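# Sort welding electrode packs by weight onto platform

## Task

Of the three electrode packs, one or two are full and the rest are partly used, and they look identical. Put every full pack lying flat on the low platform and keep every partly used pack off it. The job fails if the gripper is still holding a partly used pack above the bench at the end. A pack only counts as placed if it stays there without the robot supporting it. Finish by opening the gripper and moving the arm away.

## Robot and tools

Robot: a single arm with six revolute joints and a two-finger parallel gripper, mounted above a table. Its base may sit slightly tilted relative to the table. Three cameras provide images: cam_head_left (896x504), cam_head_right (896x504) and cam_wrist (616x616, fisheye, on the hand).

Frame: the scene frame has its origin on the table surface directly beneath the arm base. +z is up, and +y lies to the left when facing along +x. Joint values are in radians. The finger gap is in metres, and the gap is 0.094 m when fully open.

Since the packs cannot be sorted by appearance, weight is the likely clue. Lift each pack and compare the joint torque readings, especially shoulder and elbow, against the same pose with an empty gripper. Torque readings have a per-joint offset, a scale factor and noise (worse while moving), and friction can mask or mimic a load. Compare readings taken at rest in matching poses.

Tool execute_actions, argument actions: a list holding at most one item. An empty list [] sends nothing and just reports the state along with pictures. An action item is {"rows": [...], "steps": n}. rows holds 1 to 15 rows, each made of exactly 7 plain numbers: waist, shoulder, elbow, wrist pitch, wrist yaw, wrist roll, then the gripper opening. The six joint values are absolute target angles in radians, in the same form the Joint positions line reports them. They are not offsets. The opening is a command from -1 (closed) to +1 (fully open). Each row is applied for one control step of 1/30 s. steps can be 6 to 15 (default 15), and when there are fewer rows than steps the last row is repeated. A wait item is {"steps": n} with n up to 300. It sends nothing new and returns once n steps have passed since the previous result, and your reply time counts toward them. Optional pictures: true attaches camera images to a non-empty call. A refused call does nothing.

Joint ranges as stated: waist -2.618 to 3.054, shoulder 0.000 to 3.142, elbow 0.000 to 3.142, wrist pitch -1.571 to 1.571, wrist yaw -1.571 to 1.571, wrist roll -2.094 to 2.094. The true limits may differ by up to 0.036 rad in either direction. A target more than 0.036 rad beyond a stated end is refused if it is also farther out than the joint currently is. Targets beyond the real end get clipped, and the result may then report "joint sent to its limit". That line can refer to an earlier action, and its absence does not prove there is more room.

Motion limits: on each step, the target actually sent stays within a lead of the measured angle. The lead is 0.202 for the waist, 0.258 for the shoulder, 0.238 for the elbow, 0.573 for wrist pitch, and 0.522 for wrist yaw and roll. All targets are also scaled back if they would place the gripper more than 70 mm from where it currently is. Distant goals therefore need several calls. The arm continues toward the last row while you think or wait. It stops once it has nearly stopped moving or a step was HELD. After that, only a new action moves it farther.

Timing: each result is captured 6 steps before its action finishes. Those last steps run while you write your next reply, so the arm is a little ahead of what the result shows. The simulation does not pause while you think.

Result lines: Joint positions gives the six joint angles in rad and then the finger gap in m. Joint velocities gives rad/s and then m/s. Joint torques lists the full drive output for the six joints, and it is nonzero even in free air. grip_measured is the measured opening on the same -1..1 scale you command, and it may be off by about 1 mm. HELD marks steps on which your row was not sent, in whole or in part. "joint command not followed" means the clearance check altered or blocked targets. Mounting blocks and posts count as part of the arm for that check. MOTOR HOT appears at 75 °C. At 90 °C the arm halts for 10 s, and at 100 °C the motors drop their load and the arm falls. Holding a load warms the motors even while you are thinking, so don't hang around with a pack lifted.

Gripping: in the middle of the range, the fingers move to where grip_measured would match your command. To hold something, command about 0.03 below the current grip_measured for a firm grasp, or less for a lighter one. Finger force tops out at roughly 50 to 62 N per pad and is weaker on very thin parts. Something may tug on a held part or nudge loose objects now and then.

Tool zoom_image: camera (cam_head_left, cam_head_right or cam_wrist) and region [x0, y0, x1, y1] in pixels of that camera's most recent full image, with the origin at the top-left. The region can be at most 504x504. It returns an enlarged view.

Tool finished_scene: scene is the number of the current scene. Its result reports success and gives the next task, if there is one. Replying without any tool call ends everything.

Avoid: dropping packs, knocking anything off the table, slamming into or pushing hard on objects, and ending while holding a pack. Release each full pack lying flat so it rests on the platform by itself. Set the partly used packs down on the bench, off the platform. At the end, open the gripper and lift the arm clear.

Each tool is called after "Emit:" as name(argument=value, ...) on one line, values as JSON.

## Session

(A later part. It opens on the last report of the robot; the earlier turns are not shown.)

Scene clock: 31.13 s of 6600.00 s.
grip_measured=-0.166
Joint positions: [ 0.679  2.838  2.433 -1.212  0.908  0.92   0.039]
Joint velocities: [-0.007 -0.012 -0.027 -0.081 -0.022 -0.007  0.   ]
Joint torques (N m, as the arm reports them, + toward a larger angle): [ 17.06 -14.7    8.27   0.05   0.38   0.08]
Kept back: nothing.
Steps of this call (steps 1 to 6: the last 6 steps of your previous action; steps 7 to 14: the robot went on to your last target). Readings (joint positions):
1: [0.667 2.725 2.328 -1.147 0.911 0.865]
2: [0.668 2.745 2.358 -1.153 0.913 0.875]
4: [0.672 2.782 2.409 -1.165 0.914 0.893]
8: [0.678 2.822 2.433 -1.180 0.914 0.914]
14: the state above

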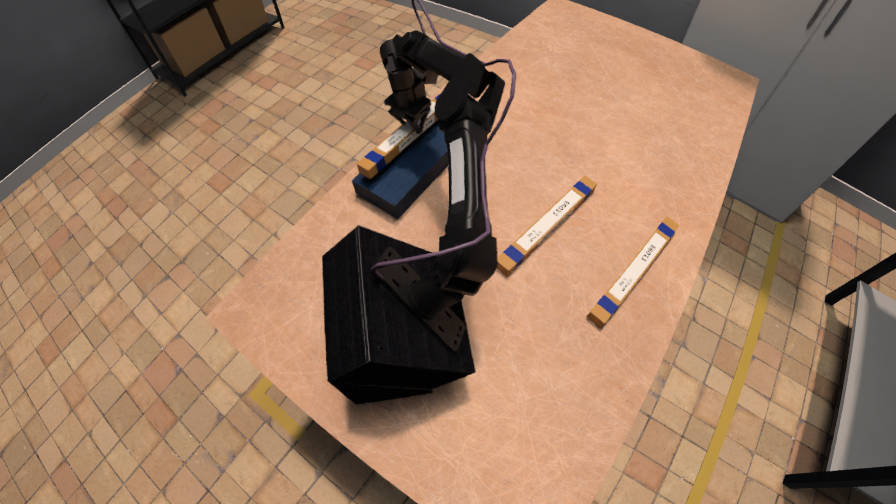

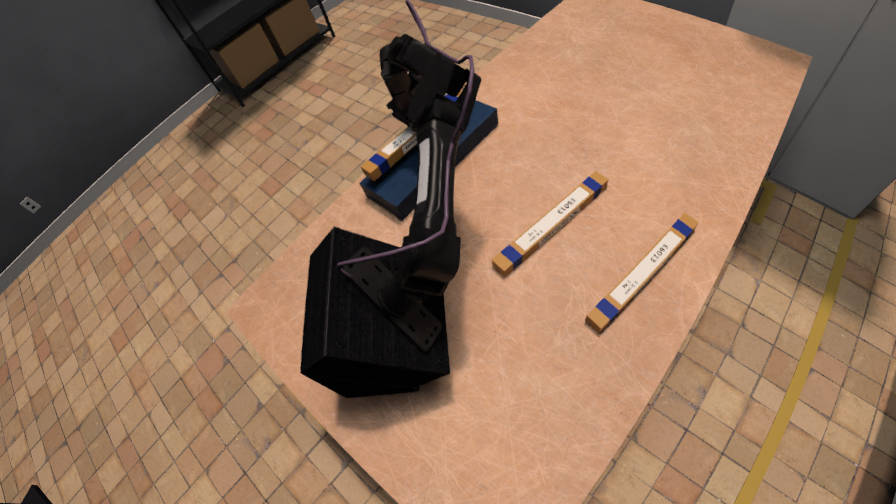

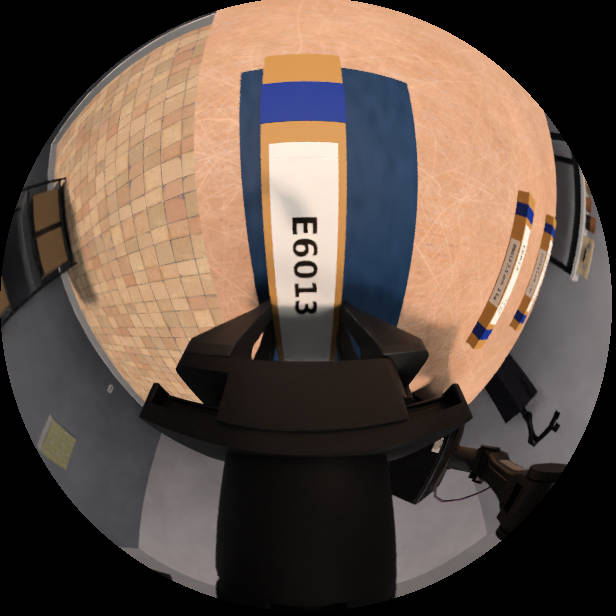

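Emit:
execute_actions(actions=[{"rows":[[0.744,2.783,2.47,-1.208,0.93,0.924,-0.2],[0.738,2.781,2.458,-1.194,0.93,0.913,-0.2],[0.732,2.779,2.447,-1.18,0.93,0.902,-0.2],[0.727,2.777,2.437,-1.166,0.93,0.892,-0.2],[0.722,2.775,2.428,-1.152,0.93,0.883,-0.2],[0.718,2.773,2.419,-1.138,0.93,0.875,-0.2],[0.714,2.771,2.41,-1.125,0.93,0.867,-0.2],[0.71,2.769,2.402,-1.113,0.93,0.86,-0.2],[0.707,2.767,2.395,-1.102,0.93,0.853,-0.2],[0.704,2.765,2.388,-1.092,0.93,0.848,-0.2]],"steps":15}])

Emit:
execute_actions(actions=[{"steps":10}], pictures=true)

Scene clock: 32.23 s of 6600.00 s.
grip_measured=-0.166
Joint positions: [ 0.665  2.835  2.403 -1.152  0.909  0.891  0.039]
Joint velocities: [-0.139 -0.002 -0.247  0.315  0.037 -0.183 -0.   ]
Joint torques (N m, as the arm reports them, + toward a larger angle): [ 15.07 -15.97   5.18   0.08   0.38  -0.15]
Steps of this call (steps 1 to 24: the robot went on to your last target; steps 25 to 33: the first 9 steps of this action). Readings (joint positions):
25: [0.679 2.838 2.433 -1.214 0.909 0.924]
26: [0.679 2.838 2.433 -1.213 0.909 0.924]
28: [0.678 2.838 2.433 -1.207 0.909 0.919]
32: [0.669 2.836 2.412 -1.163 0.909 0.897]
33: the state above

Scene clock: 32.57 s of 6600.00 s.
grip_measured=-0.166
Joint positions: [ 0.646  2.834  2.376 -1.109  0.909  0.862  0.039]
Joint velocities: [ 0.002 -0.007  0.012 -0.037  0.007 -0.066 -0.001]
Joint torques (N m, as the arm reports them, + toward a larger angle): [ 16.   -16.2    5.46   0.18   0.33  -0.12]
Kept back: nothing.
Steps of this call (steps 1 to 6: the last 6 steps of your previous action; steps 7 to 10: the robot went on to your last target). Readings (joint positions):
1: [0.660 2.835 2.395 -1.141 0.909 0.885]
2: [0.656 2.835 2.388 -1.132 0.909 0.880]
4: [0.648 2.835 2.377 -1.122 0.909 0.870]
8: [0.646 2.834 2.376 -1.112 0.909 0.863]
10: the state above

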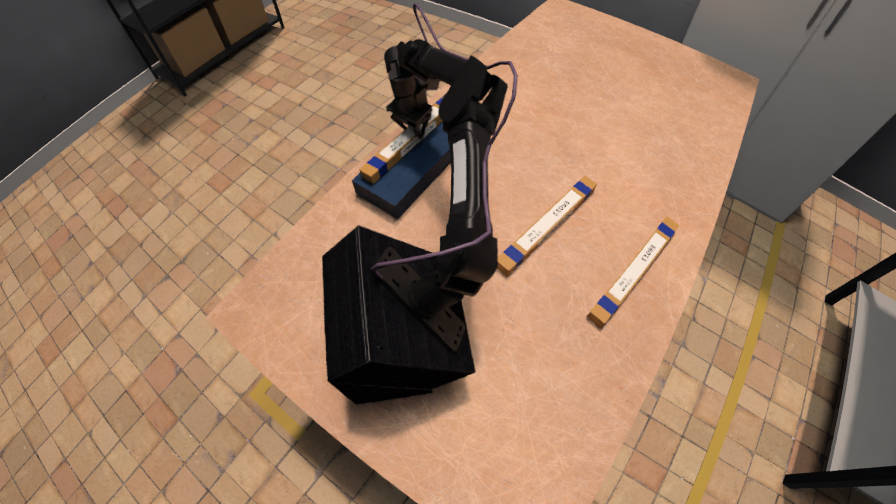

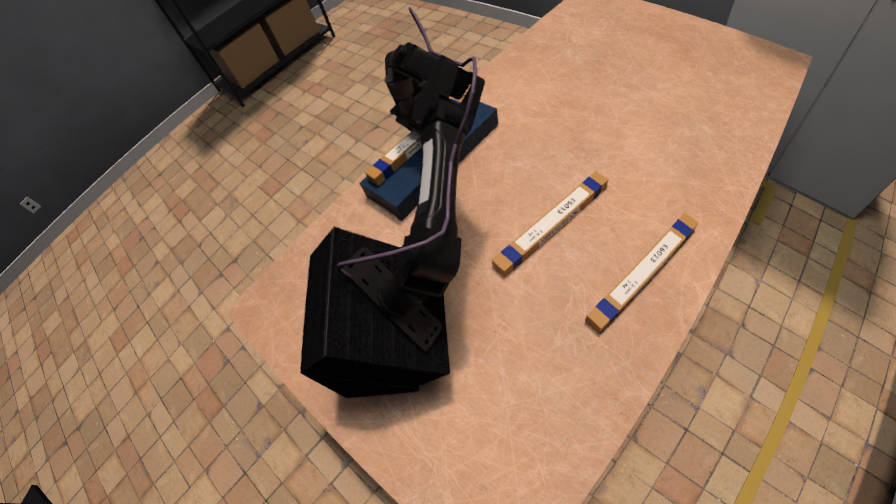

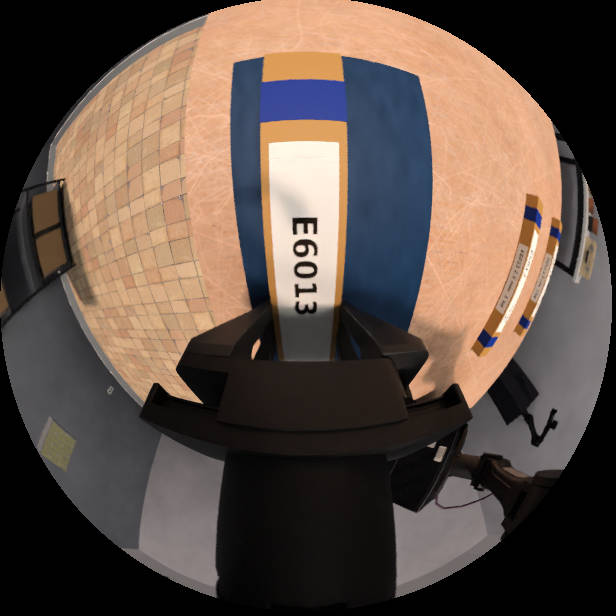

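Emit:
execute_actions(actions=[{"rows":[[0.70,2.765,2.383,-1.088,0.93,0.838,-0.2],[0.696,2.765,2.378,-1.084,0.93,0.828,-0.2],[0.692,2.765,2.373,-1.08,0.93,0.818,-0.2],[0.688,2.765,2.368,-1.076,0.93,0.808,-0.2],[0.684,2.765,2.363,-1.072,0.93,0.803,-0.2],[0.68,2.765,2.358,-1.068,0.93,0.80,-0.2]],"steps":14}])

Emit:
execute_actions(actions=[{"steps":8}])

Scene clock: 33.23 s of 6600.00 s.
grip_measured=-0.166
Joint positions: [ 0.642  2.825  2.358 -1.085  0.907  0.831  0.039]
Joint velocities: [-0.002 -0.032 -0.056  0.081 -0.037 -0.007 -0.   ]
Joint torques (N m, as the arm reports them, + toward a larger angle): [ 14.15 -15.38   4.91   0.19   0.38  -0.25]
Steps of this call (steps 1 to 12: the robot went on to your last target; steps 13 to 20: the first 8 steps of this action). Readings (joint positions):
13: [0.646 2.834 2.376 -1.105 0.909 0.858]
14: [0.645 2.834 2.376 -1.104 0.909 0.855]
16: [0.644 2.833 2.371 -1.098 0.909 0.846]
20: the state above

Scene clock: 33.50 s of 6600.00 s.
grip_measured=-0.166
Joint positions: [ 0.641  2.824  2.356 -1.081  0.906  0.822  0.039]
Joint velocities: [-0.017 -0.007  0.012  0.022  0.007 -0.022  0.001]
Joint torques (N m, as the arm reports them, + toward a larger angle): [ 14.16 -15.34   4.8    0.22   0.37  -0.28]
Kept back: nothing.
Steps of this call (steps 1 to 6: the last 6 steps of your previous action; steps 7 to 8: the robot went on to your last target). Readings (joint positions):
1: [0.642 2.825 2.357 -1.084 0.906 0.829]
2: [0.642 2.824 2.357 -1.083 0.906 0.827]
4: [0.642 2.824 2.357 -1.082 0.906 0.824]
8: the state above

Emit:
execute_actions(actions=[{"rows":[[0.677,2.772,2.358,-1.07,0.925,0.81,-0.2],[0.674,2.78,2.358,-1.072,0.92,0.815,-0.2],[0.671,2.788,2.358,-1.074,0.915,0.82,-0.2],[0.668,2.796,2.358,-1.076,0.912,0.82,-0.2],[0.665,2.804,2.358,-1.078,0.91,0.82,-0.2],[0.663,2.81,2.358,-1.08,0.91,0.82,-0.2]],"steps":12}])

Emit:
execute_actions(actions=[{"rows":[[0.663,2.81,2.358,-1.08,0.91,0.82,-0.16],[0.663,2.81,2.358,-1.08,0.91,0.82,-0.1],[0.663,2.81,2.358,-1.08,0.91,0.82,0.0],[0.663,2.81,2.358,-1.08,0.91,0.82,0.15],[0.663,2.81,2.358,-1.08,0.91,0.82,0.3],[0.663,2.81,2.358,-1.08,0.91,0.82,0.4]],"steps":14}], pictures=true)

Scene clock: 33.93 s of 6600.00 s.
grip_measured=-0.166
Joint positions: [ 0.639  2.824  2.356 -1.081  0.901  0.821  0.039]
Joint velocities: [-0.002  0.002 -0.007  0.007 -0.037  0.007  0.   ]
Joint torques (N m, as the arm reports them, + toward a larger angle): [ 12.89 -11.94   4.75   0.07   0.24  -0.06]
Steps of this call (steps 1 to 7: the robot went on to your last target; steps 8 to 13: the first 6 steps of this action). Readings (joint positions):
8: [0.641 2.824 2.356 -1.081 0.905 0.821]
9: [0.641 2.824 2.356 -1.081 0.905 0.821]
11: [0.640 2.824 2.356 -1.081 0.902 0.821]
13: the state above

Scene clock: 34.40 s of 6600.00 s.
grip_measured=+0.394
Joint positions: [ 0.639  2.824  2.356 -1.083  0.902  0.821  0.065]
Joint velocities: [-0.007 -0.002 -0.002 -0.007  0.007  0.081  0.007]
Joint torques (N m, as the arm reports them, + toward a larger angle): [ 12.99 -11.79   5.05   0.07   0.19  -0.05]
Steps of this call (steps 1 to 6: the last 6 steps of your previous action; steps 7 to 14: the first 8 steps of this action). Readings (joint positions):
7: [0.639 2.824 2.356 -1.082 0.901 0.821]
8: [0.639 2.824 2.356 -1.082 0.901 0.821]
10: [0.639 2.824 2.356 -1.083 0.902 0.821]
14: the state above

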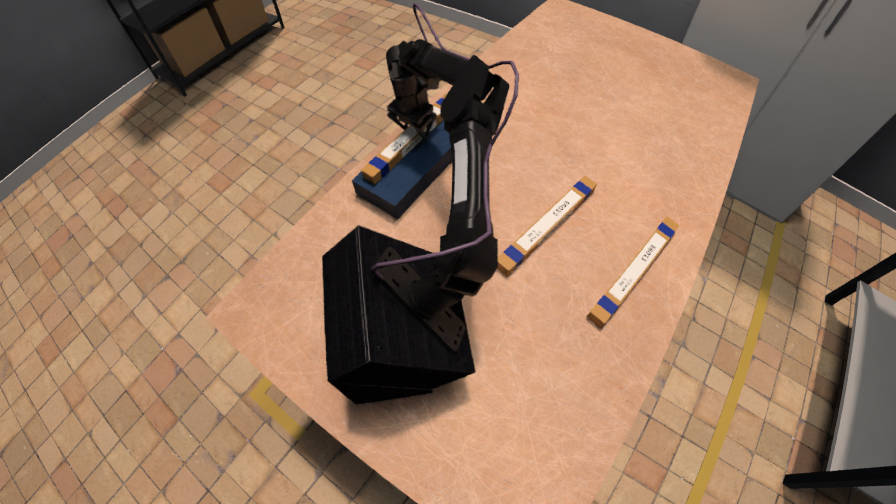

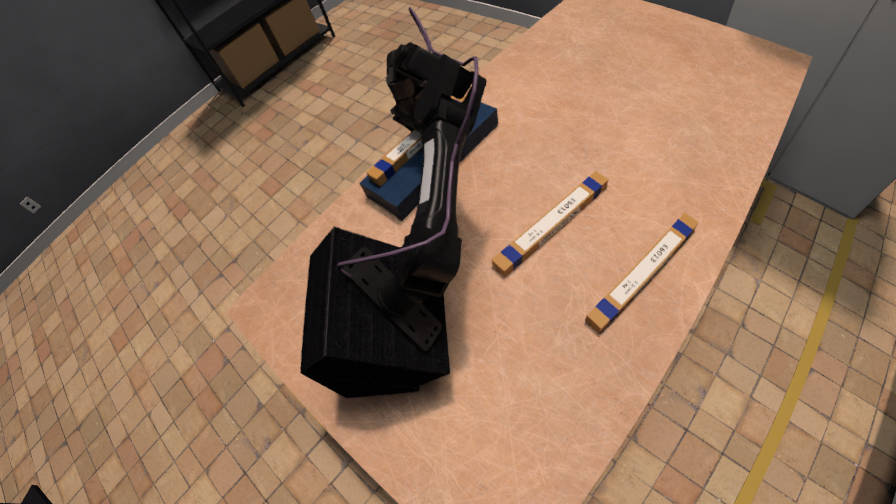

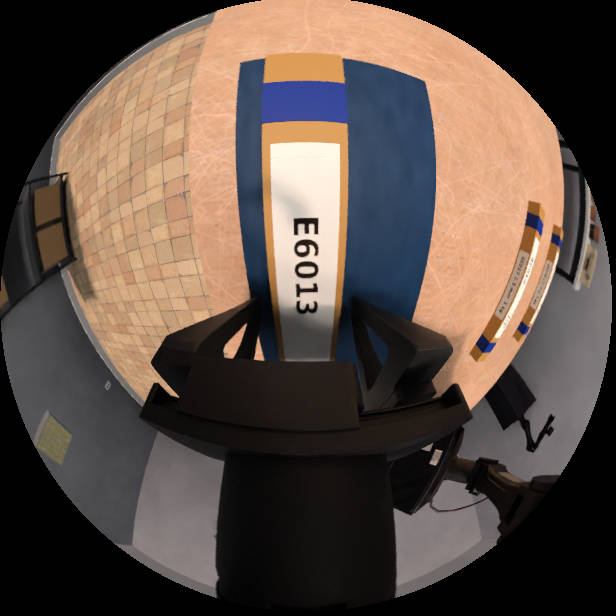

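Emit:
execute_actions(actions=[{"rows":[[0.671,2.805,2.372,-1.095,0.91,0.83,0.45],[0.68,2.8,2.386,-1.112,0.912,0.84,0.5],[0.69,2.795,2.4,-1.13,0.914,0.85,0.5],[0.70,2.79,2.412,-1.148,0.916,0.86,0.5],[0.71,2.78,2.42,-1.165,0.918,0.87,0.5],[0.718,2.765,2.42,-1.18,0.92,0.878,0.5],[0.722,2.74,2.40,-1.19,0.92,0.882,0.5],[0.722,2.70,2.36,-1.19,0.92,0.88,0.5],[0.718,2.65,2.30,-1.18,0.92,0.872,0.5],[0.71,2.595,2.23,-1.16,0.92,0.86,0.5],[0.70,2.535,2.155,-1.135,0.918,0.845,0.5],[0.688,2.475,2.08,-1.108,0.916,0.83,0.5],[0.675,2.415,2.0,-1.078,0.914,0.813,0.5],[0.662,2.355,1.92,-1.048,0.912,0.795,0.5],[0.647,2.295,1.84,-1.015,0.91,0.775,0.5]],"steps":15}])

Emit:
execute_actions(actions=[{"rows":[[0.63,2.235,1.76,-0.98,0.905,0.752,0.55],[0.61,2.175,1.68,-0.945,0.9,0.727,0.6],[0.585,2.115,1.60,-0.905,0.892,0.698,0.65],[0.555,2.055,1.525,-0.865,0.882,0.665,0.7],[0.52,1.998,1.455,-0.825,0.87,0.628,0.75],[0.48,1.943,1.395,-0.79,0.855,0.587,0.8],[0.435,1.89,1.345,-0.755,0.838,0.543,0.85],[0.387,1.84,1.30,-0.72,0.82,0.495,0.9],[0.337,1.792,1.26,-0.688,0.8,0.445,0.95],[0.285,1.746,1.222,-0.656,0.78,0.393,1],[0.232,1.702,1.187,-0.625,0.759,0.34,1],[0.178,1.66,1.155,-0.595,0.737,0.287,1],[0.124,1.62,1.127,-0.566,0.714,0.234,1],[0.07,1.583,1.105,-0.54,0.69,0.181,1],[0.015,1.55,1.092,-0.518,0.662,0.13,1]],"steps":15}])

Emit:
execute_actions(actions=[{"rows":[[-0.04,1.525,1.09,-0.503,0.63,0.08,1],[-0.097,1.51,1.105,-0.497,0.592,0.033,1],[-0.155,1.505,1.13,-0.498,0.552,-0.014,1],[-0.214,1.505,1.162,-0.503,0.51,-0.06,1],[-0.273,1.509,1.197,-0.51,0.467,-0.106,1],[-0.332,1.514,1.233,-0.517,0.424,-0.152,1],[-0.391,1.52,1.269,-0.524,0.381,-0.198,1],[-0.45,1.526,1.305,-0.531,0.338,-0.244,1],[-0.507,1.532,1.341,-0.538,0.296,-0.289,1],[-0.56,1.538,1.375,-0.545,0.256,-0.332,1],[-0.608,1.545,1.406,-0.552,0.219,-0.371,1],[-0.65,1.551,1.433,-0.558,0.186,-0.405,1],[-0.684,1.556,1.455,-0.564,0.159,-0.432,1],[-0.708,1.56,1.47,-0.568,0.14,-0.45,1],[-0.72,1.562,1.477,-0.57,0.13,-0.458,1]],"steps":15}])

Emit:
execute_actions(actions=[{"steps":18}], pictures=true)

Scene clock: 36.07 s of 6600.00 s.
grip_measured=+0.497
Joint positions: [ 0.684  2.774  2.354 -1.145  0.901  0.853  0.07 ]
Joint velocities: [ 0.276 -0.896 -0.872 -0.081 -0.125  0.081 -0.   ]
Joint torques (N m, as the arm reports them, + toward a larger angle): [ 12.3  -15.98   4.75  -0.23   0.35   0.07]
Steps of this call (steps 1 to 6: the last 6 steps of your previous action; steps 7 to 15: the robot went on to your last target; steps 16 to 41: nothing new was sent; steps 42 to 50: the first 9 steps of this action). Readings (joint positions):
42: [0.639 2.824 2.356 -1.083 0.902 0.821]
43: [0.640 2.824 2.356 -1.085 0.902 0.822]
45: [0.645 2.824 2.365 -1.102 0.902 0.829]
49: [0.675 2.799 2.375 -1.142 0.902 0.851]
50: the state above

Scene clock: 36.57 s of 6600.00 s.
grip_measured=+0.923
Joint positions: [ 0.413  1.89   1.353 -0.833  0.855  0.614  0.09 ]
Joint velocities: [-1.35  -1.253 -1.487  0.857 -0.476 -1.15   0.048]
Joint torques (N m, as the arm reports them, + toward a larger angle): [ 7.26 -9.31  4.16  0.05  0.21 -0.15]
Steps of this call (steps 1 to 6: the last 6 steps of your previous action; steps 7 to 15: the first 9 steps of this action). Readings (joint positions):
7: [0.667 2.359 1.906 -1.068 0.898 0.816]
8: [0.650 2.291 1.831 -1.043 0.898 0.802]
10: [0.604 2.158 1.680 -0.985 0.896 0.765]
14: [0.459 1.935 1.407 -0.862 0.868 0.651]
15: the state above

Scene clock: 37.07 s of 6600.00 s.
grip_measured=+1.000
Joint positions: [-0.408  1.53   1.253 -0.555  0.462 -0.083  0.094]
Joint velocities: [-1.624  0.051  1.028  0.037 -1.179 -1.311  0.   ]
Joint torques (N m, as the arm reports them, + toward a larger angle): [  2.72 -10.51   6.76   0.26   0.19  -0.12]
Steps of this call (steps 1 to 6: the last 6 steps of your previous action; steps 7 to 15: the first 9 steps of this action). Readings (joint positions):
7: [0.037 1.608 1.117 -0.630 0.730 0.297]
8: [-0.017 1.577 1.110 -0.611 0.705 0.248]
10: [-0.125 1.536 1.116 -0.578 0.647 0.152]
14: [-0.350 1.529 1.218 -0.557 0.501 -0.037]
15: the state above

Scene clock: 37.67 s of 6600.00 s.
grip_measured=+1.000
Joint positions: [-0.73   1.557  1.464 -0.563  0.151 -0.439  0.094]
Joint velocities: [ 0.007  0.007 -0.007 -0.037 -0.081 -0.037  0.   ]
Joint torques (N m, as the arm reports them, + toward a larger angle): [  2.22 -12.19   6.54   0.28  -0.13  -0.12]
Kept back: nothing.
Steps of this call (steps 1 to 6: the last 6 steps of your previous action; steps 7 to 18: the robot went on to your last target). Readings (joint positions):
1: [-0.465 1.533 1.289 -0.554 0.423 -0.129]
2: [-0.521 1.536 1.326 -0.553 0.386 -0.174]
4: [-0.621 1.541 1.392 -0.550 0.316 -0.256]
8: [-0.732 1.544 1.462 -0.547 0.228 -0.365]
18: the state above

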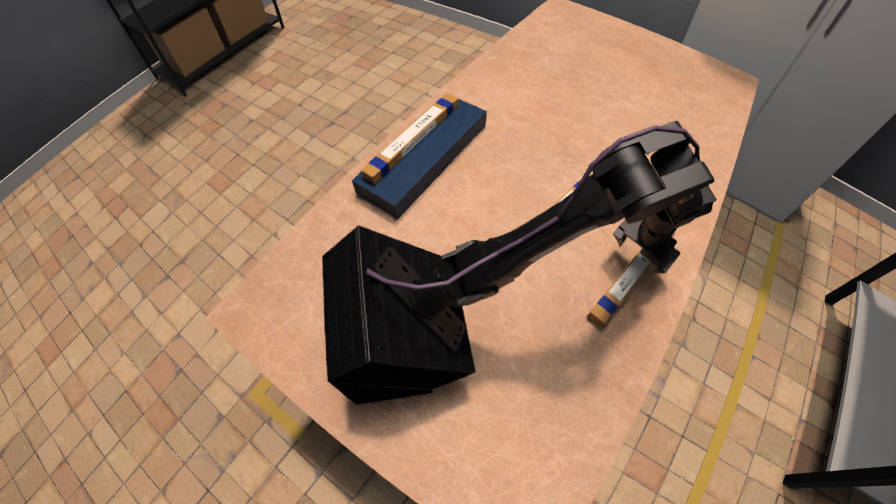

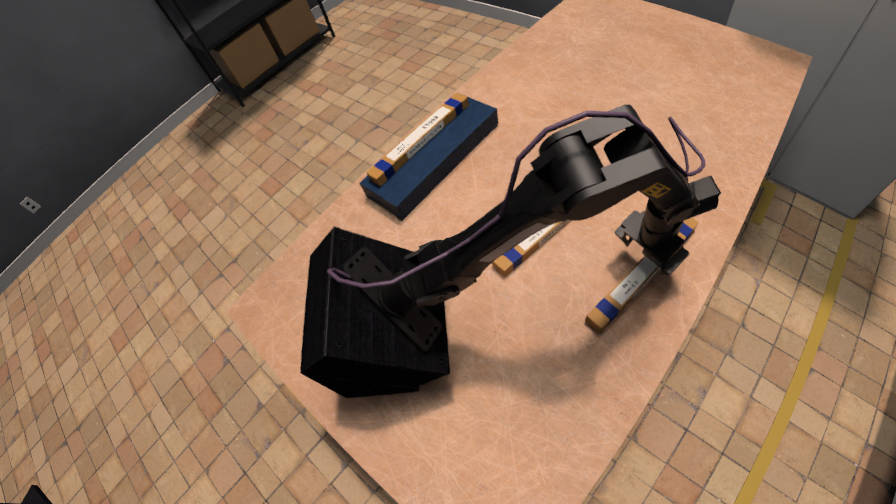

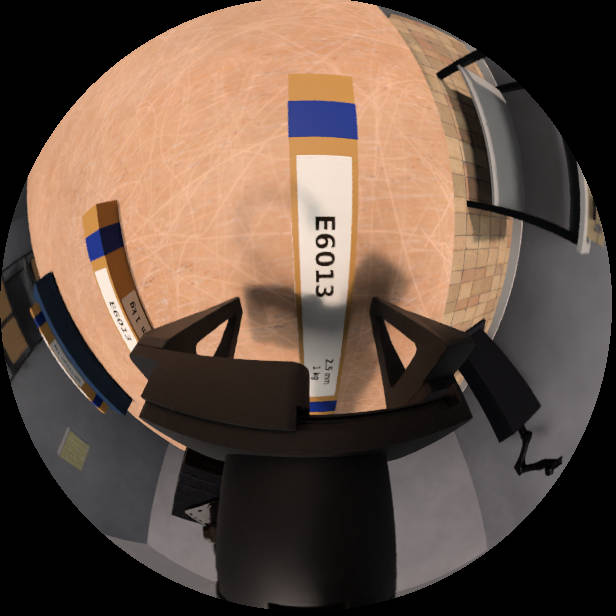

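Emit:
execute_actions(actions=[{"rows":[[-0.726,1.57,1.487,-0.563,0.125,-0.464,1],[-0.732,1.58,1.496,-0.557,0.121,-0.47,1],[-0.738,1.591,1.504,-0.551,0.117,-0.476,1],[-0.744,1.602,1.512,-0.545,0.113,-0.482,1],[-0.749,1.613,1.519,-0.54,0.109,-0.488,0.9],[-0.753,1.624,1.524,-0.535,0.105,-0.493,0.8],[-0.757,1.635,1.528,-0.53,0.102,-0.497,0.7],[-0.76,1.645,1.53,-0.525,0.10,-0.50,0.6]],"steps":15}])

Emit:
execute_actions(actions=[{"steps":9}], pictures=true)

Scene clock: 38.40 s of 6600.00 s.
grip_measured=+0.615
Joint positions: [-0.749  1.622  1.505 -0.545  0.122 -0.476  0.076]
Joint velocities: [-0.12   0.291  0.042  0.139 -0.095 -0.037 -0.024]
Joint torques (N m, as the arm reports them, + toward a larger angle): [  1.19 -12.5    7.2    0.3   -0.13  -0.17]
Steps of this call (steps 1 to 13: the robot went on to your last target; steps 14 to 22: the first 9 steps of this action). Readings (joint positions):
14: [-0.730 1.557 1.464 -0.565 0.142 -0.448]
15: [-0.730 1.558 1.465 -0.565 0.141 -0.450]
17: [-0.731 1.569 1.475 -0.564 0.136 -0.456]
21: [-0.745 1.612 1.502 -0.550 0.124 -0.472]
22: the state above

Scene clock: 38.70 s of 6600.00 s.
grip_measured=+0.603
Joint positions: [-0.757  1.649  1.505 -0.539  0.115 -0.487  0.075]
Joint velocities: [-0.022 -0.017  0.007  0.007 -0.037 -0.051 -0.   ]
Joint torques (N m, as the arm reports them, + toward a larger angle): [  1.02 -13.12   7.23   0.4   -0.12  -0.18]
Kept back: nothing.
Steps of this call (steps 1 to 6: the last 6 steps of your previous action; steps 7 to 9: the robot went on to your last target). Readings (joint positions):
1: [-0.753 1.631 1.505 -0.542 0.121 -0.478]
2: [-0.756 1.638 1.505 -0.542 0.120 -0.480]
4: [-0.757 1.647 1.505 -0.542 0.118 -0.483]
8: [-0.757 1.649 1.505 -0.540 0.115 -0.487]
9: the state above

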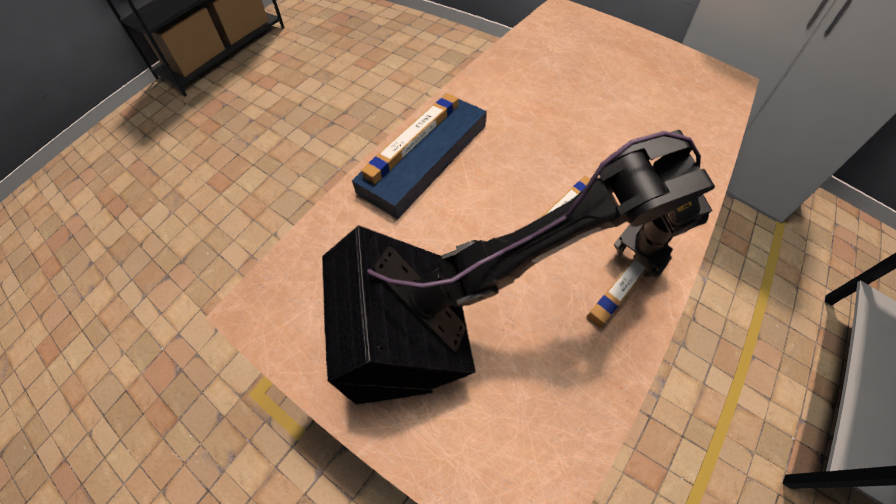

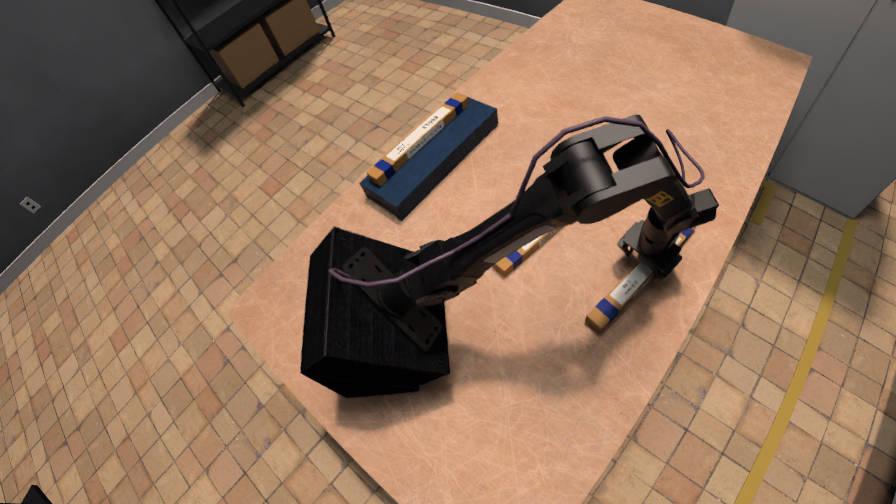

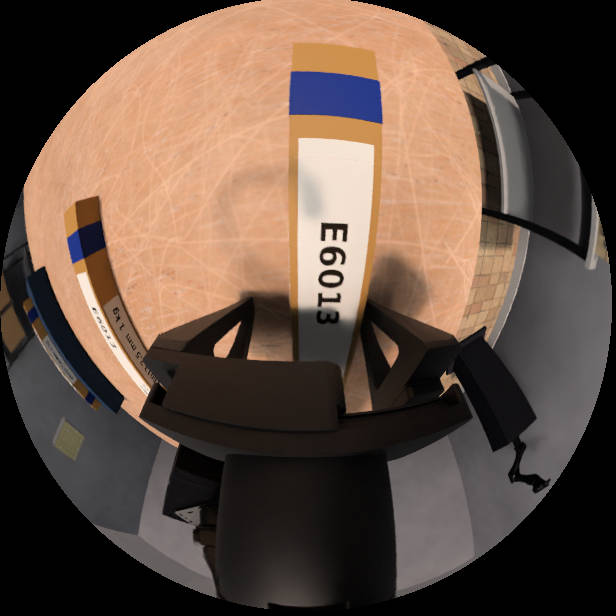

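Emit:
execute_actions(actions=[{"rows":[[-0.766,1.64,1.53,-0.525,0.115,-0.49,0.6],[-0.772,1.635,1.53,-0.525,0.13,-0.478,0.6],[-0.778,1.63,1.53,-0.525,0.145,-0.466,0.6],[-0.784,1.63,1.53,-0.525,0.155,-0.455,0.55],[-0.79,1.63,1.53,-0.525,0.16,-0.45,0.5],[-0.79,1.63,1.53,-0.525,0.16,-0.45,0.45],[-0.79,1.63,1.53,-0.525,0.16,-0.45,0.4],[-0.79,1.63,1.53,-0.525,0.16,-0.45,0.3],[-0.79,1.63,1.53,-0.525,0.16,-0.45,0.2],[-0.79,1.63,1.53,-0.525,0.16,-0.45,0.1],[-0.79,1.63,1.53,-0.525,0.16,-0.45,0.0],[-0.79,1.63,1.53,-0.525,0.16,-0.45,-0.08],[-0.79,1.63,1.53,-0.525,0.16,-0.45,-0.14],[-0.79,1.63,1.53,-0.525,0.16,-0.45,-0.2]],"steps":15}])

Emit:
execute_actions(actions=[{"steps":10}], pictures=true)

Scene clock: 39.37 s of 6600.00 s.
grip_measured=+0.253
Joint positions: [-0.782  1.646  1.505 -0.539  0.137 -0.468  0.059]
Joint velocities: [-0.022 -0.007 -0.017 -0.007  0.11   0.081 -0.102]
Joint torques (N m, as the arm reports them, + toward a larger angle): [  0.48 -14.23   7.26   0.36   0.22   0.06]
Steps of this call (steps 1 to 11: the robot went on to your last target; steps 12 to 20: the first 9 steps of this action). Readings (joint positions):
12: [-0.757 1.649 1.505 -0.539 0.113 -0.489]
13: [-0.757 1.649 1.505 -0.539 0.115 -0.489]
15: [-0.763 1.649 1.505 -0.539 0.123 -0.484]
19: [-0.780 1.646 1.505 -0.539 0.135 -0.470]
20: the state above

Scene clock: 39.70 s of 6600.00 s.
grip_measured=-0.166
Joint positions: [-0.782  1.646  1.505 -0.542  0.133 -0.464  0.039]
Joint velocities: [ 0.007 -0.002  0.007 -0.022 -0.051 -0.007  0.001]
Joint torques (N m, as the arm reports them, + toward a larger angle): [  0.43 -14.21   7.26   0.42   0.36   0.1 ]
Kept back: nothing.
Steps of this call (steps 1 to 6: the last 6 steps of your previous action; steps 7 to 10: the robot went on to your last target). Readings (joint positions):
1: [-0.782 1.646 1.505 -0.539 0.139 -0.466]
2: [-0.782 1.646 1.505 -0.539 0.140 -0.465]
4: [-0.782 1.646 1.505 -0.541 0.135 -0.463]
8: [-0.782 1.646 1.505 -0.542 0.133 -0.464]
10: the state above

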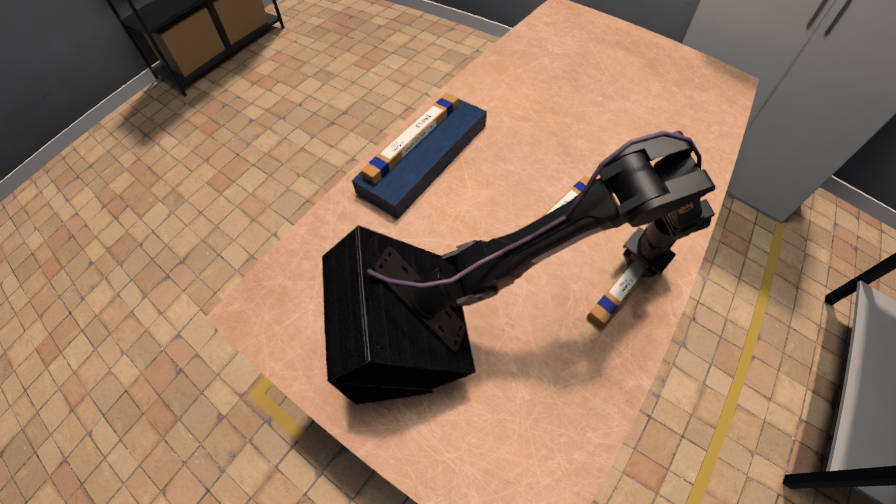

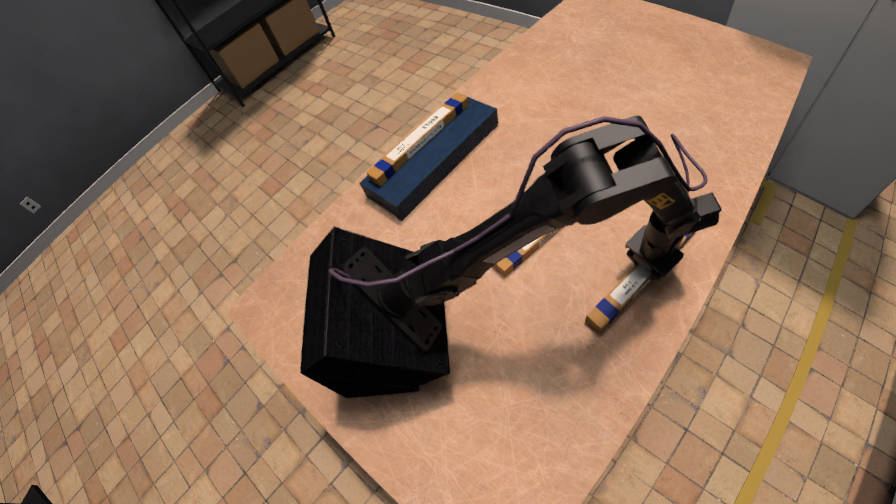

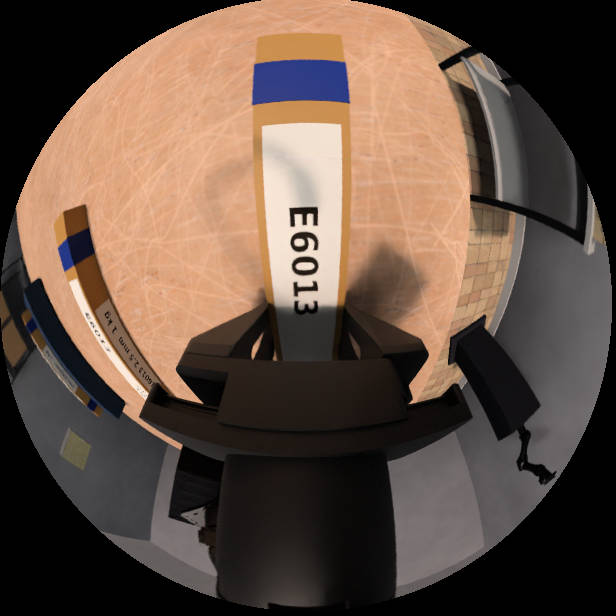

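Emit:
execute_actions(actions=[{"rows":[[-0.785,1.623,1.533,-0.54,0.14,-0.46,-0.2],[-0.785,1.616,1.536,-0.54,0.14,-0.46,-0.2],[-0.785,1.609,1.539,-0.54,0.14,-0.46,-0.2],[-0.785,1.602,1.542,-0.54,0.14,-0.46,-0.2],[-0.785,1.595,1.545,-0.545,0.14,-0.46,-0.2],[-0.785,1.588,1.548,-0.55,0.14,-0.46,-0.2],[-0.785,1.581,1.551,-0.557,0.14,-0.46,-0.2],[-0.785,1.574,1.554,-0.565,0.14,-0.46,-0.2],[-0.785,1.567,1.557,-0.575,0.14,-0.46,-0.2],[-0.785,1.56,1.56,-0.585,0.14,-0.46,-0.2],[-0.785,1.553,1.563,-0.595,0.14,-0.46,-0.2],[-0.785,1.546,1.566,-0.605,0.14,-0.46,-0.2],[-0.785,1.539,1.569,-0.615,0.14,-0.46,-0.2],[-0.785,1.532,1.572,-0.625,0.14,-0.46,-0.2],[-0.785,1.525,1.575,-0.635,0.14,-0.46,-0.2]],"steps":15}])

Emit:
execute_actions(actions=[{"rows":[[-0.785,1.518,1.578,-0.645,0.14,-0.46,-0.2],[-0.785,1.511,1.581,-0.655,0.14,-0.46,-0.2],[-0.785,1.504,1.584,-0.665,0.14,-0.46,-0.2],[-0.785,1.497,1.587,-0.675,0.14,-0.46,-0.2],[-0.785,1.49,1.59,-0.685,0.14,-0.46,-0.2],[-0.785,1.483,1.593,-0.695,0.14,-0.46,-0.2]],"steps":8}])

Emit:
execute_actions(actions=[{"steps":14}])

Scene clock: 40.53 s of 6600.00 s.
grip_measured=-0.166
Joint positions: [-0.782  1.644  1.509 -0.55   0.133 -0.464  0.039]
Joint velocities: [ 0.007  0.002  0.037 -0.183 -0.007  0.007 -0.001]
Joint torques (N m, as the arm reports them, + toward a larger angle): [  0.76 -18.83   8.6    0.22   0.14   0.  ]
Steps of this call (steps 1 to 15: the robot went on to your last target; step 16: nothing new was sent; steps 17 to 25: the first 9 steps of this action). Readings (joint positions):
17: [-0.782 1.646 1.505 -0.542 0.133 -0.464]
18: [-0.782 1.646 1.505 -0.542 0.132 -0.464]
20: [-0.782 1.645 1.505 -0.542 0.132 -0.464]
24: [-0.782 1.644 1.508 -0.547 0.133 -0.464]
25: the state above

Scene clock: 40.80 s of 6600.00 s.
grip_measured=-0.166
Joint positions: [-0.782  1.599  1.524 -0.623  0.135 -0.464  0.039]
Joint velocities: [ 0.002 -0.242  0.085 -0.286 -0.037  0.007 -0.   ]
Joint torques (N m, as the arm reports them, + toward a larger angle): [  0.76 -18.49   9.47   0.35   0.03   0.01]
Steps of this call (steps 1 to 6: the last 6 steps of your previous action; steps 7 to 8: the first 2 steps of this action). Readings (joint positions):
7: [-0.782 1.608 1.521 -0.614 0.134 -0.464]
8: the state above

Scene clock: 41.27 s of 6600.00 s.
grip_measured=-0.166
Joint positions: [-0.782  1.538  1.554 -0.69   0.136 -0.464  0.039]
Joint velocities: [ 0.002  0.007  0.012 -0.154  0.007 -0.066  0.   ]
Joint torques (N m, as the arm reports them, + toward a larger angle): [  0.8  -17.07   8.85   0.37   0.07   0.  ]
Kept back: nothing.
Steps of this call (steps 1 to 6: the last 6 steps of your previous action; steps 7 to 14: the robot went on to your last target). Readings (joint positions):
1: [-0.782 1.591 1.528 -0.633 0.135 -0.464]
2: [-0.782 1.582 1.532 -0.642 0.135 -0.464]
4: [-0.782 1.565 1.541 -0.658 0.135 -0.464]
8: [-0.782 1.540 1.552 -0.677 0.136 -0.464]
14: the state above

Emit:
execute_actions(actions=[{"rows":[[-0.785,1.50,1.585,-0.685,0.14,-0.46,-0.2],[-0.785,1.514,1.577,-0.672,0.14,-0.46,-0.2],[-0.785,1.527,1.569,-0.658,0.14,-0.46,-0.2],[-0.785,1.539,1.561,-0.644,0.14,-0.46,-0.2],[-0.785,1.551,1.554,-0.63,0.14,-0.46,-0.2],[-0.785,1.562,1.547,-0.616,0.14,-0.46,-0.2],[-0.785,1.573,1.541,-0.602,0.14,-0.46,-0.2],[-0.785,1.583,1.535,-0.588,0.14,-0.46,-0.2],[-0.785,1.592,1.529,-0.575,0.14,-0.46,-0.2],[-0.785,1.60,1.524,-0.563,0.14,-0.46,-0.2],[-0.785,1.608,1.52,-0.552,0.14,-0.46,-0.2],[-0.785,1.615,1.516,-0.543,0.14,-0.46,-0.2],[-0.785,1.621,1.513,-0.536,0.14,-0.46,-0.2],[-0.785,1.626,1.511,-0.531,0.14,-0.46,-0.2],[-0.785,1.63,1.51,-0.528,0.14,-0.46,-0.2]],"steps":15}])

Emit:
execute_actions(actions=[{"steps":13}])

Scene clock: 41.97 s of 6600.00 s.
grip_measured=-0.166
Joint positions: [-0.782  1.589  1.543 -0.631  0.138 -0.464  0.039]
Joint velocities: [ 0.012  0.354 -0.178  0.432  0.022 -0.007 -0.001]
Joint torques (N m, as the arm reports them, + toward a larger angle): [  0.77 -14.45   5.55   0.14   0.08  -0.01]
Steps of this call (steps 1 to 12: the robot went on to your last target; steps 13 to 21: the first 9 steps of this action). Readings (joint positions):
13: [-0.782 1.538 1.554 -0.698 0.137 -0.464]
14: [-0.782 1.538 1.554 -0.698 0.137 -0.464]
16: [-0.782 1.542 1.554 -0.692 0.137 -0.464]
20: [-0.782 1.577 1.548 -0.647 0.138 -0.464]
21: the state above

Scene clock: 42.40 s of 6600.00 s.
grip_measured=-0.166
Joint positions: [-0.782  1.648  1.511 -0.574  0.139 -0.465  0.039]
Joint velocities: [ 0.002  0.002  0.002 -0.007  0.037  0.081  0.001]
Joint torques (N m, as the arm reports them, + toward a larger angle): [  0.84 -14.3    5.3    0.67   0.05   0.  ]
Kept back: nothing.
Steps of this call (steps 1 to 6: the last 6 steps of your previous action; steps 7 to 13: the robot went on to your last target). Readings (joint positions):
1: [-0.782 1.602 1.536 -0.617 0.138 -0.464]
2: [-0.782 1.615 1.529 -0.605 0.138 -0.464]
4: [-0.782 1.639 1.515 -0.585 0.138 -0.464]
8: [-0.782 1.648 1.511 -0.574 0.139 -0.465]
13: the state above

Emit:
execute_actions(actions=[{"rows":[[-0.785,1.635,1.51,-0.56,0.14,-0.46,-0.16],[-0.785,1.635,1.513,-0.56,0.14,-0.46,-0.05],[-0.785,1.635,1.516,-0.56,0.14,-0.46,0.1],[-0.785,1.635,1.519,-0.56,0.14,-0.46,0.3],[-0.785,1.63,1.522,-0.56,0.14,-0.46,0.5],[-0.785,1.623,1.525,-0.56,0.14,-0.46,0.6],[-0.785,1.616,1.528,-0.565,0.14,-0.46,0.6],[-0.785,1.609,1.531,-0.57,0.14,-0.46,0.6],[-0.785,1.602,1.534,-0.58,0.14,-0.46,0.6],[-0.785,1.595,1.537,-0.59,0.14,-0.46,0.6],[-0.785,1.588,1.54,-0.60,0.14,-0.46,0.6],[-0.785,1.581,1.543,-0.61,0.14,-0.46,0.6],[-0.785,1.574,1.546,-0.62,0.14,-0.46,0.6],[-0.785,1.567,1.549,-0.63,0.14,-0.46,0.6],[-0.785,1.56,1.552,-0.64,0.14,-0.46,0.6]],"steps":15}])

Emit:
execute_actions(actions=[{"rows":[[-0.785,1.553,1.556,-0.65,0.14,-0.46,0.6],[-0.785,1.546,1.56,-0.66,0.14,-0.46,0.6],[-0.785,1.539,1.564,-0.67,0.14,-0.46,0.6],[-0.785,1.532,1.568,-0.68,0.14,-0.46,0.6],[-0.785,1.525,1.572,-0.69,0.14,-0.46,0.6],[-0.785,1.518,1.575,-0.695,0.14,-0.46,0.6]],"steps":8}])

Emit:
execute_actions(actions=[{"steps":13}])

Scene clock: 43.40 s of 6600.00 s.
grip_measured=+0.596
Joint positions: [-0.782  1.645  1.511 -0.573  0.139 -0.464  0.075]
Joint velocities: [-0.012 -0.051 -0.012 -0.066  0.007 -0.037  0.002]
Joint torques (N m, as the arm reports them, + toward a larger angle): [  0.84 -16.04   7.13   0.15   0.05   0.01]
Steps of this call (steps 1 to 21: the robot went on to your last target; steps 22 to 30: the first 9 steps of this action). Readings (joint positions):
22: [-0.782 1.648 1.511 -0.575 0.139 -0.465]
23: [-0.782 1.648 1.511 -0.575 0.139 -0.464]
25: [-0.782 1.648 1.511 -0.573 0.139 -0.464]
29: [-0.782 1.647 1.511 -0.573 0.139 -0.464]
30: the state above

Scene clock: 43.67 s of 6600.00 s.
grip_measured=+0.597
Joint positions: [-0.782  1.593  1.523 -0.623  0.139 -0.464  0.075]
Joint velocities: [-0.017 -0.227  0.129 -0.242  0.022 -0.037 -0.001]
Joint torques (N m, as the arm reports them, + toward a larger angle): [  0.75 -15.5    7.98   0.19   0.05   0.  ]
Steps of this call (steps 1 to 6: the last 6 steps of your previous action; steps 7 to 8: the first 2 steps of this action). Readings (joint positions):
7: [-0.782 1.601 1.518 -0.615 0.139 -0.464]
8: the state above

Scene clock: 44.10 s of 6600.00 s.
grip_measured=+0.597
Joint positions: [-0.782  1.536  1.554 -0.682  0.139 -0.464  0.075]
Joint velocities: [-0.017  0.017 -0.007 -0.154 -0.007 -0.037 -0.   ]
Joint torques (N m, as the arm reports them, + toward a larger angle): [  0.67 -14.18   7.59   0.25   0.06   0.  ]
Kept back: nothing.
Steps of this call (steps 1 to 6: the last 6 steps of your previous action; steps 7 to 13: the robot went on to your last target). Readings (joint positions):
1: [-0.782 1.585 1.528 -0.631 0.139 -0.464]
2: [-0.782 1.576 1.533 -0.639 0.139 -0.464]
4: [-0.782 1.560 1.542 -0.655 0.139 -0.464]
8: [-0.782 1.538 1.553 -0.671 0.139 -0.464]
13: the state above

Emit:
execute_actions(actions=[{"rows":[[-0.765,1.515,1.555,-0.683,0.153,-0.447,0.65],[-0.73,1.51,1.52,-0.66,0.177,-0.424,0.7],[-0.685,1.506,1.475,-0.63,0.208,-0.394,0.75],[-0.635,1.502,1.425,-0.596,0.243,-0.36,0.8],[-0.582,1.499,1.372,-0.56,0.28,-0.324,0.85],[-0.528,1.497,1.318,-0.523,0.317,-0.287,0.9],[-0.474,1.495,1.264,-0.486,0.354,-0.25,0.95],[-0.42,1.494,1.21,-0.449,0.391,-0.213,1],[-0.366,1.493,1.156,-0.412,0.428,-0.176,1],[-0.313,1.493,1.104,-0.376,0.464,-0.14,1],[-0.263,1.494,1.056,-0.342,0.498,-0.106,1],[-0.218,1.496,1.014,-0.31,0.529,-0.076,1],[-0.18,1.499,0.98,-0.283,0.555,-0.051,1],[-0.15,1.503,0.955,-0.26,0.575,-0.032,1],[-0.128,1.508,0.94,-0.242,0.59,-0.018,1]],"steps":15}])

Emit:
execute_actions(actions=[{"steps":17}], pictures=true)

Scene clock: 44.73 s of 6600.00 s.
grip_measured=+1.000
Joint positions: [-0.475  1.504  1.275 -0.51   0.308 -0.311  0.094]
Joint velocities: [ 1.687  0.007 -1.707  0.901  0.813  0.886  0.   ]
Joint torques (N m, as the arm reports them, + toward a larger angle): [  2.65 -11.83   3.83  -0.22   0.01   0.02]
Steps of this call (steps 1 to 10: the robot went on to your last target; steps 11 to 19: the first 9 steps of this action). Readings (joint positions):
11: [-0.781 1.536 1.554 -0.689 0.141 -0.463]
12: [-0.776 1.536 1.551 -0.685 0.149 -0.459]
14: [-0.737 1.526 1.513 -0.650 0.184 -0.434]
18: [-0.535 1.504 1.331 -0.541 0.282 -0.340]
19: the state above

Scene clock: 45.30 s of 6600.00 s.
grip_measured=+1.000
Joint positions: [-0.13   1.517  0.933 -0.27   0.572 -0.038  0.094]
Joint velocities: [-0.017 -0.012  0.002  0.037  0.095  0.051  0.   ]
Joint torques (N m, as the arm reports them, + toward a larger angle): [ 3.74 -8.79  4.27  0.32  0.12  0.05]
Kept back: nothing.
Steps of this call (steps 1 to 6: the last 6 steps of your previous action; steps 7 to 17: the robot went on to your last target). Readings (joint positions):
1: [-0.415 1.504 1.216 -0.482 0.335 -0.281]
2: [-0.358 1.504 1.158 -0.457 0.362 -0.250]
4: [-0.254 1.504 1.052 -0.412 0.417 -0.190]
8: [-0.135 1.515 0.939 -0.352 0.499 -0.100]
17: the state above

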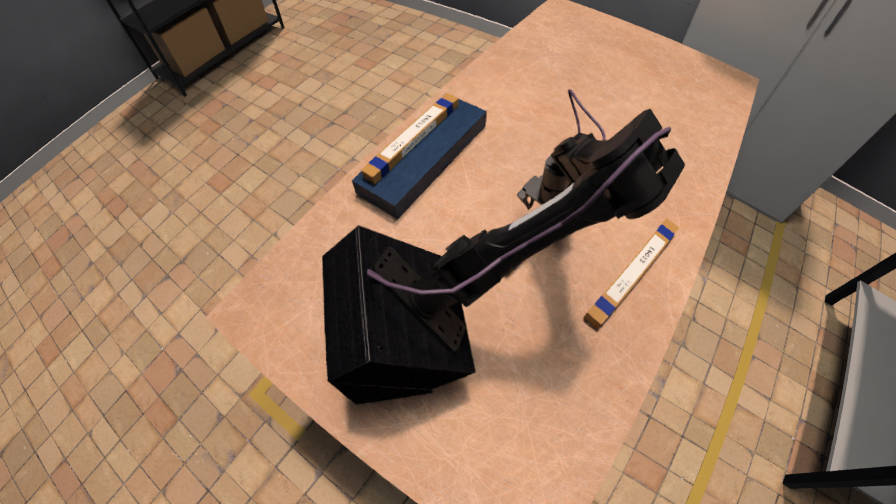

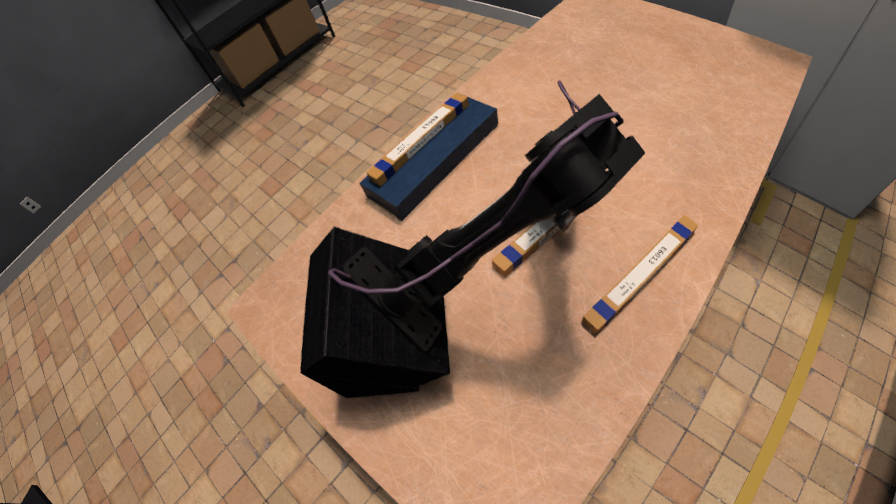

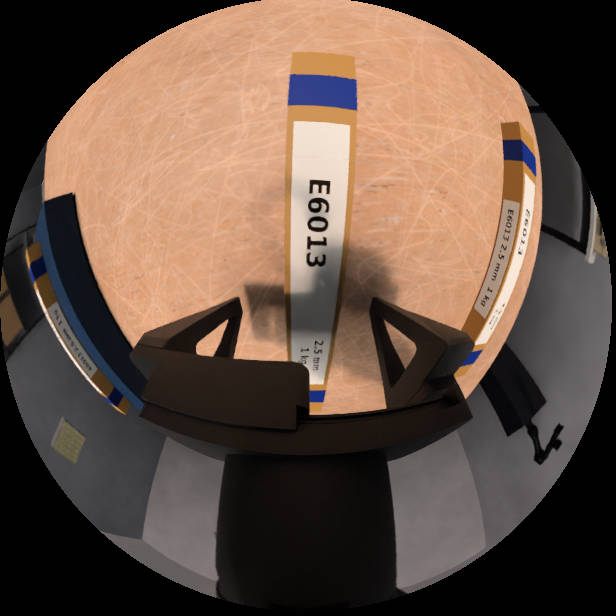

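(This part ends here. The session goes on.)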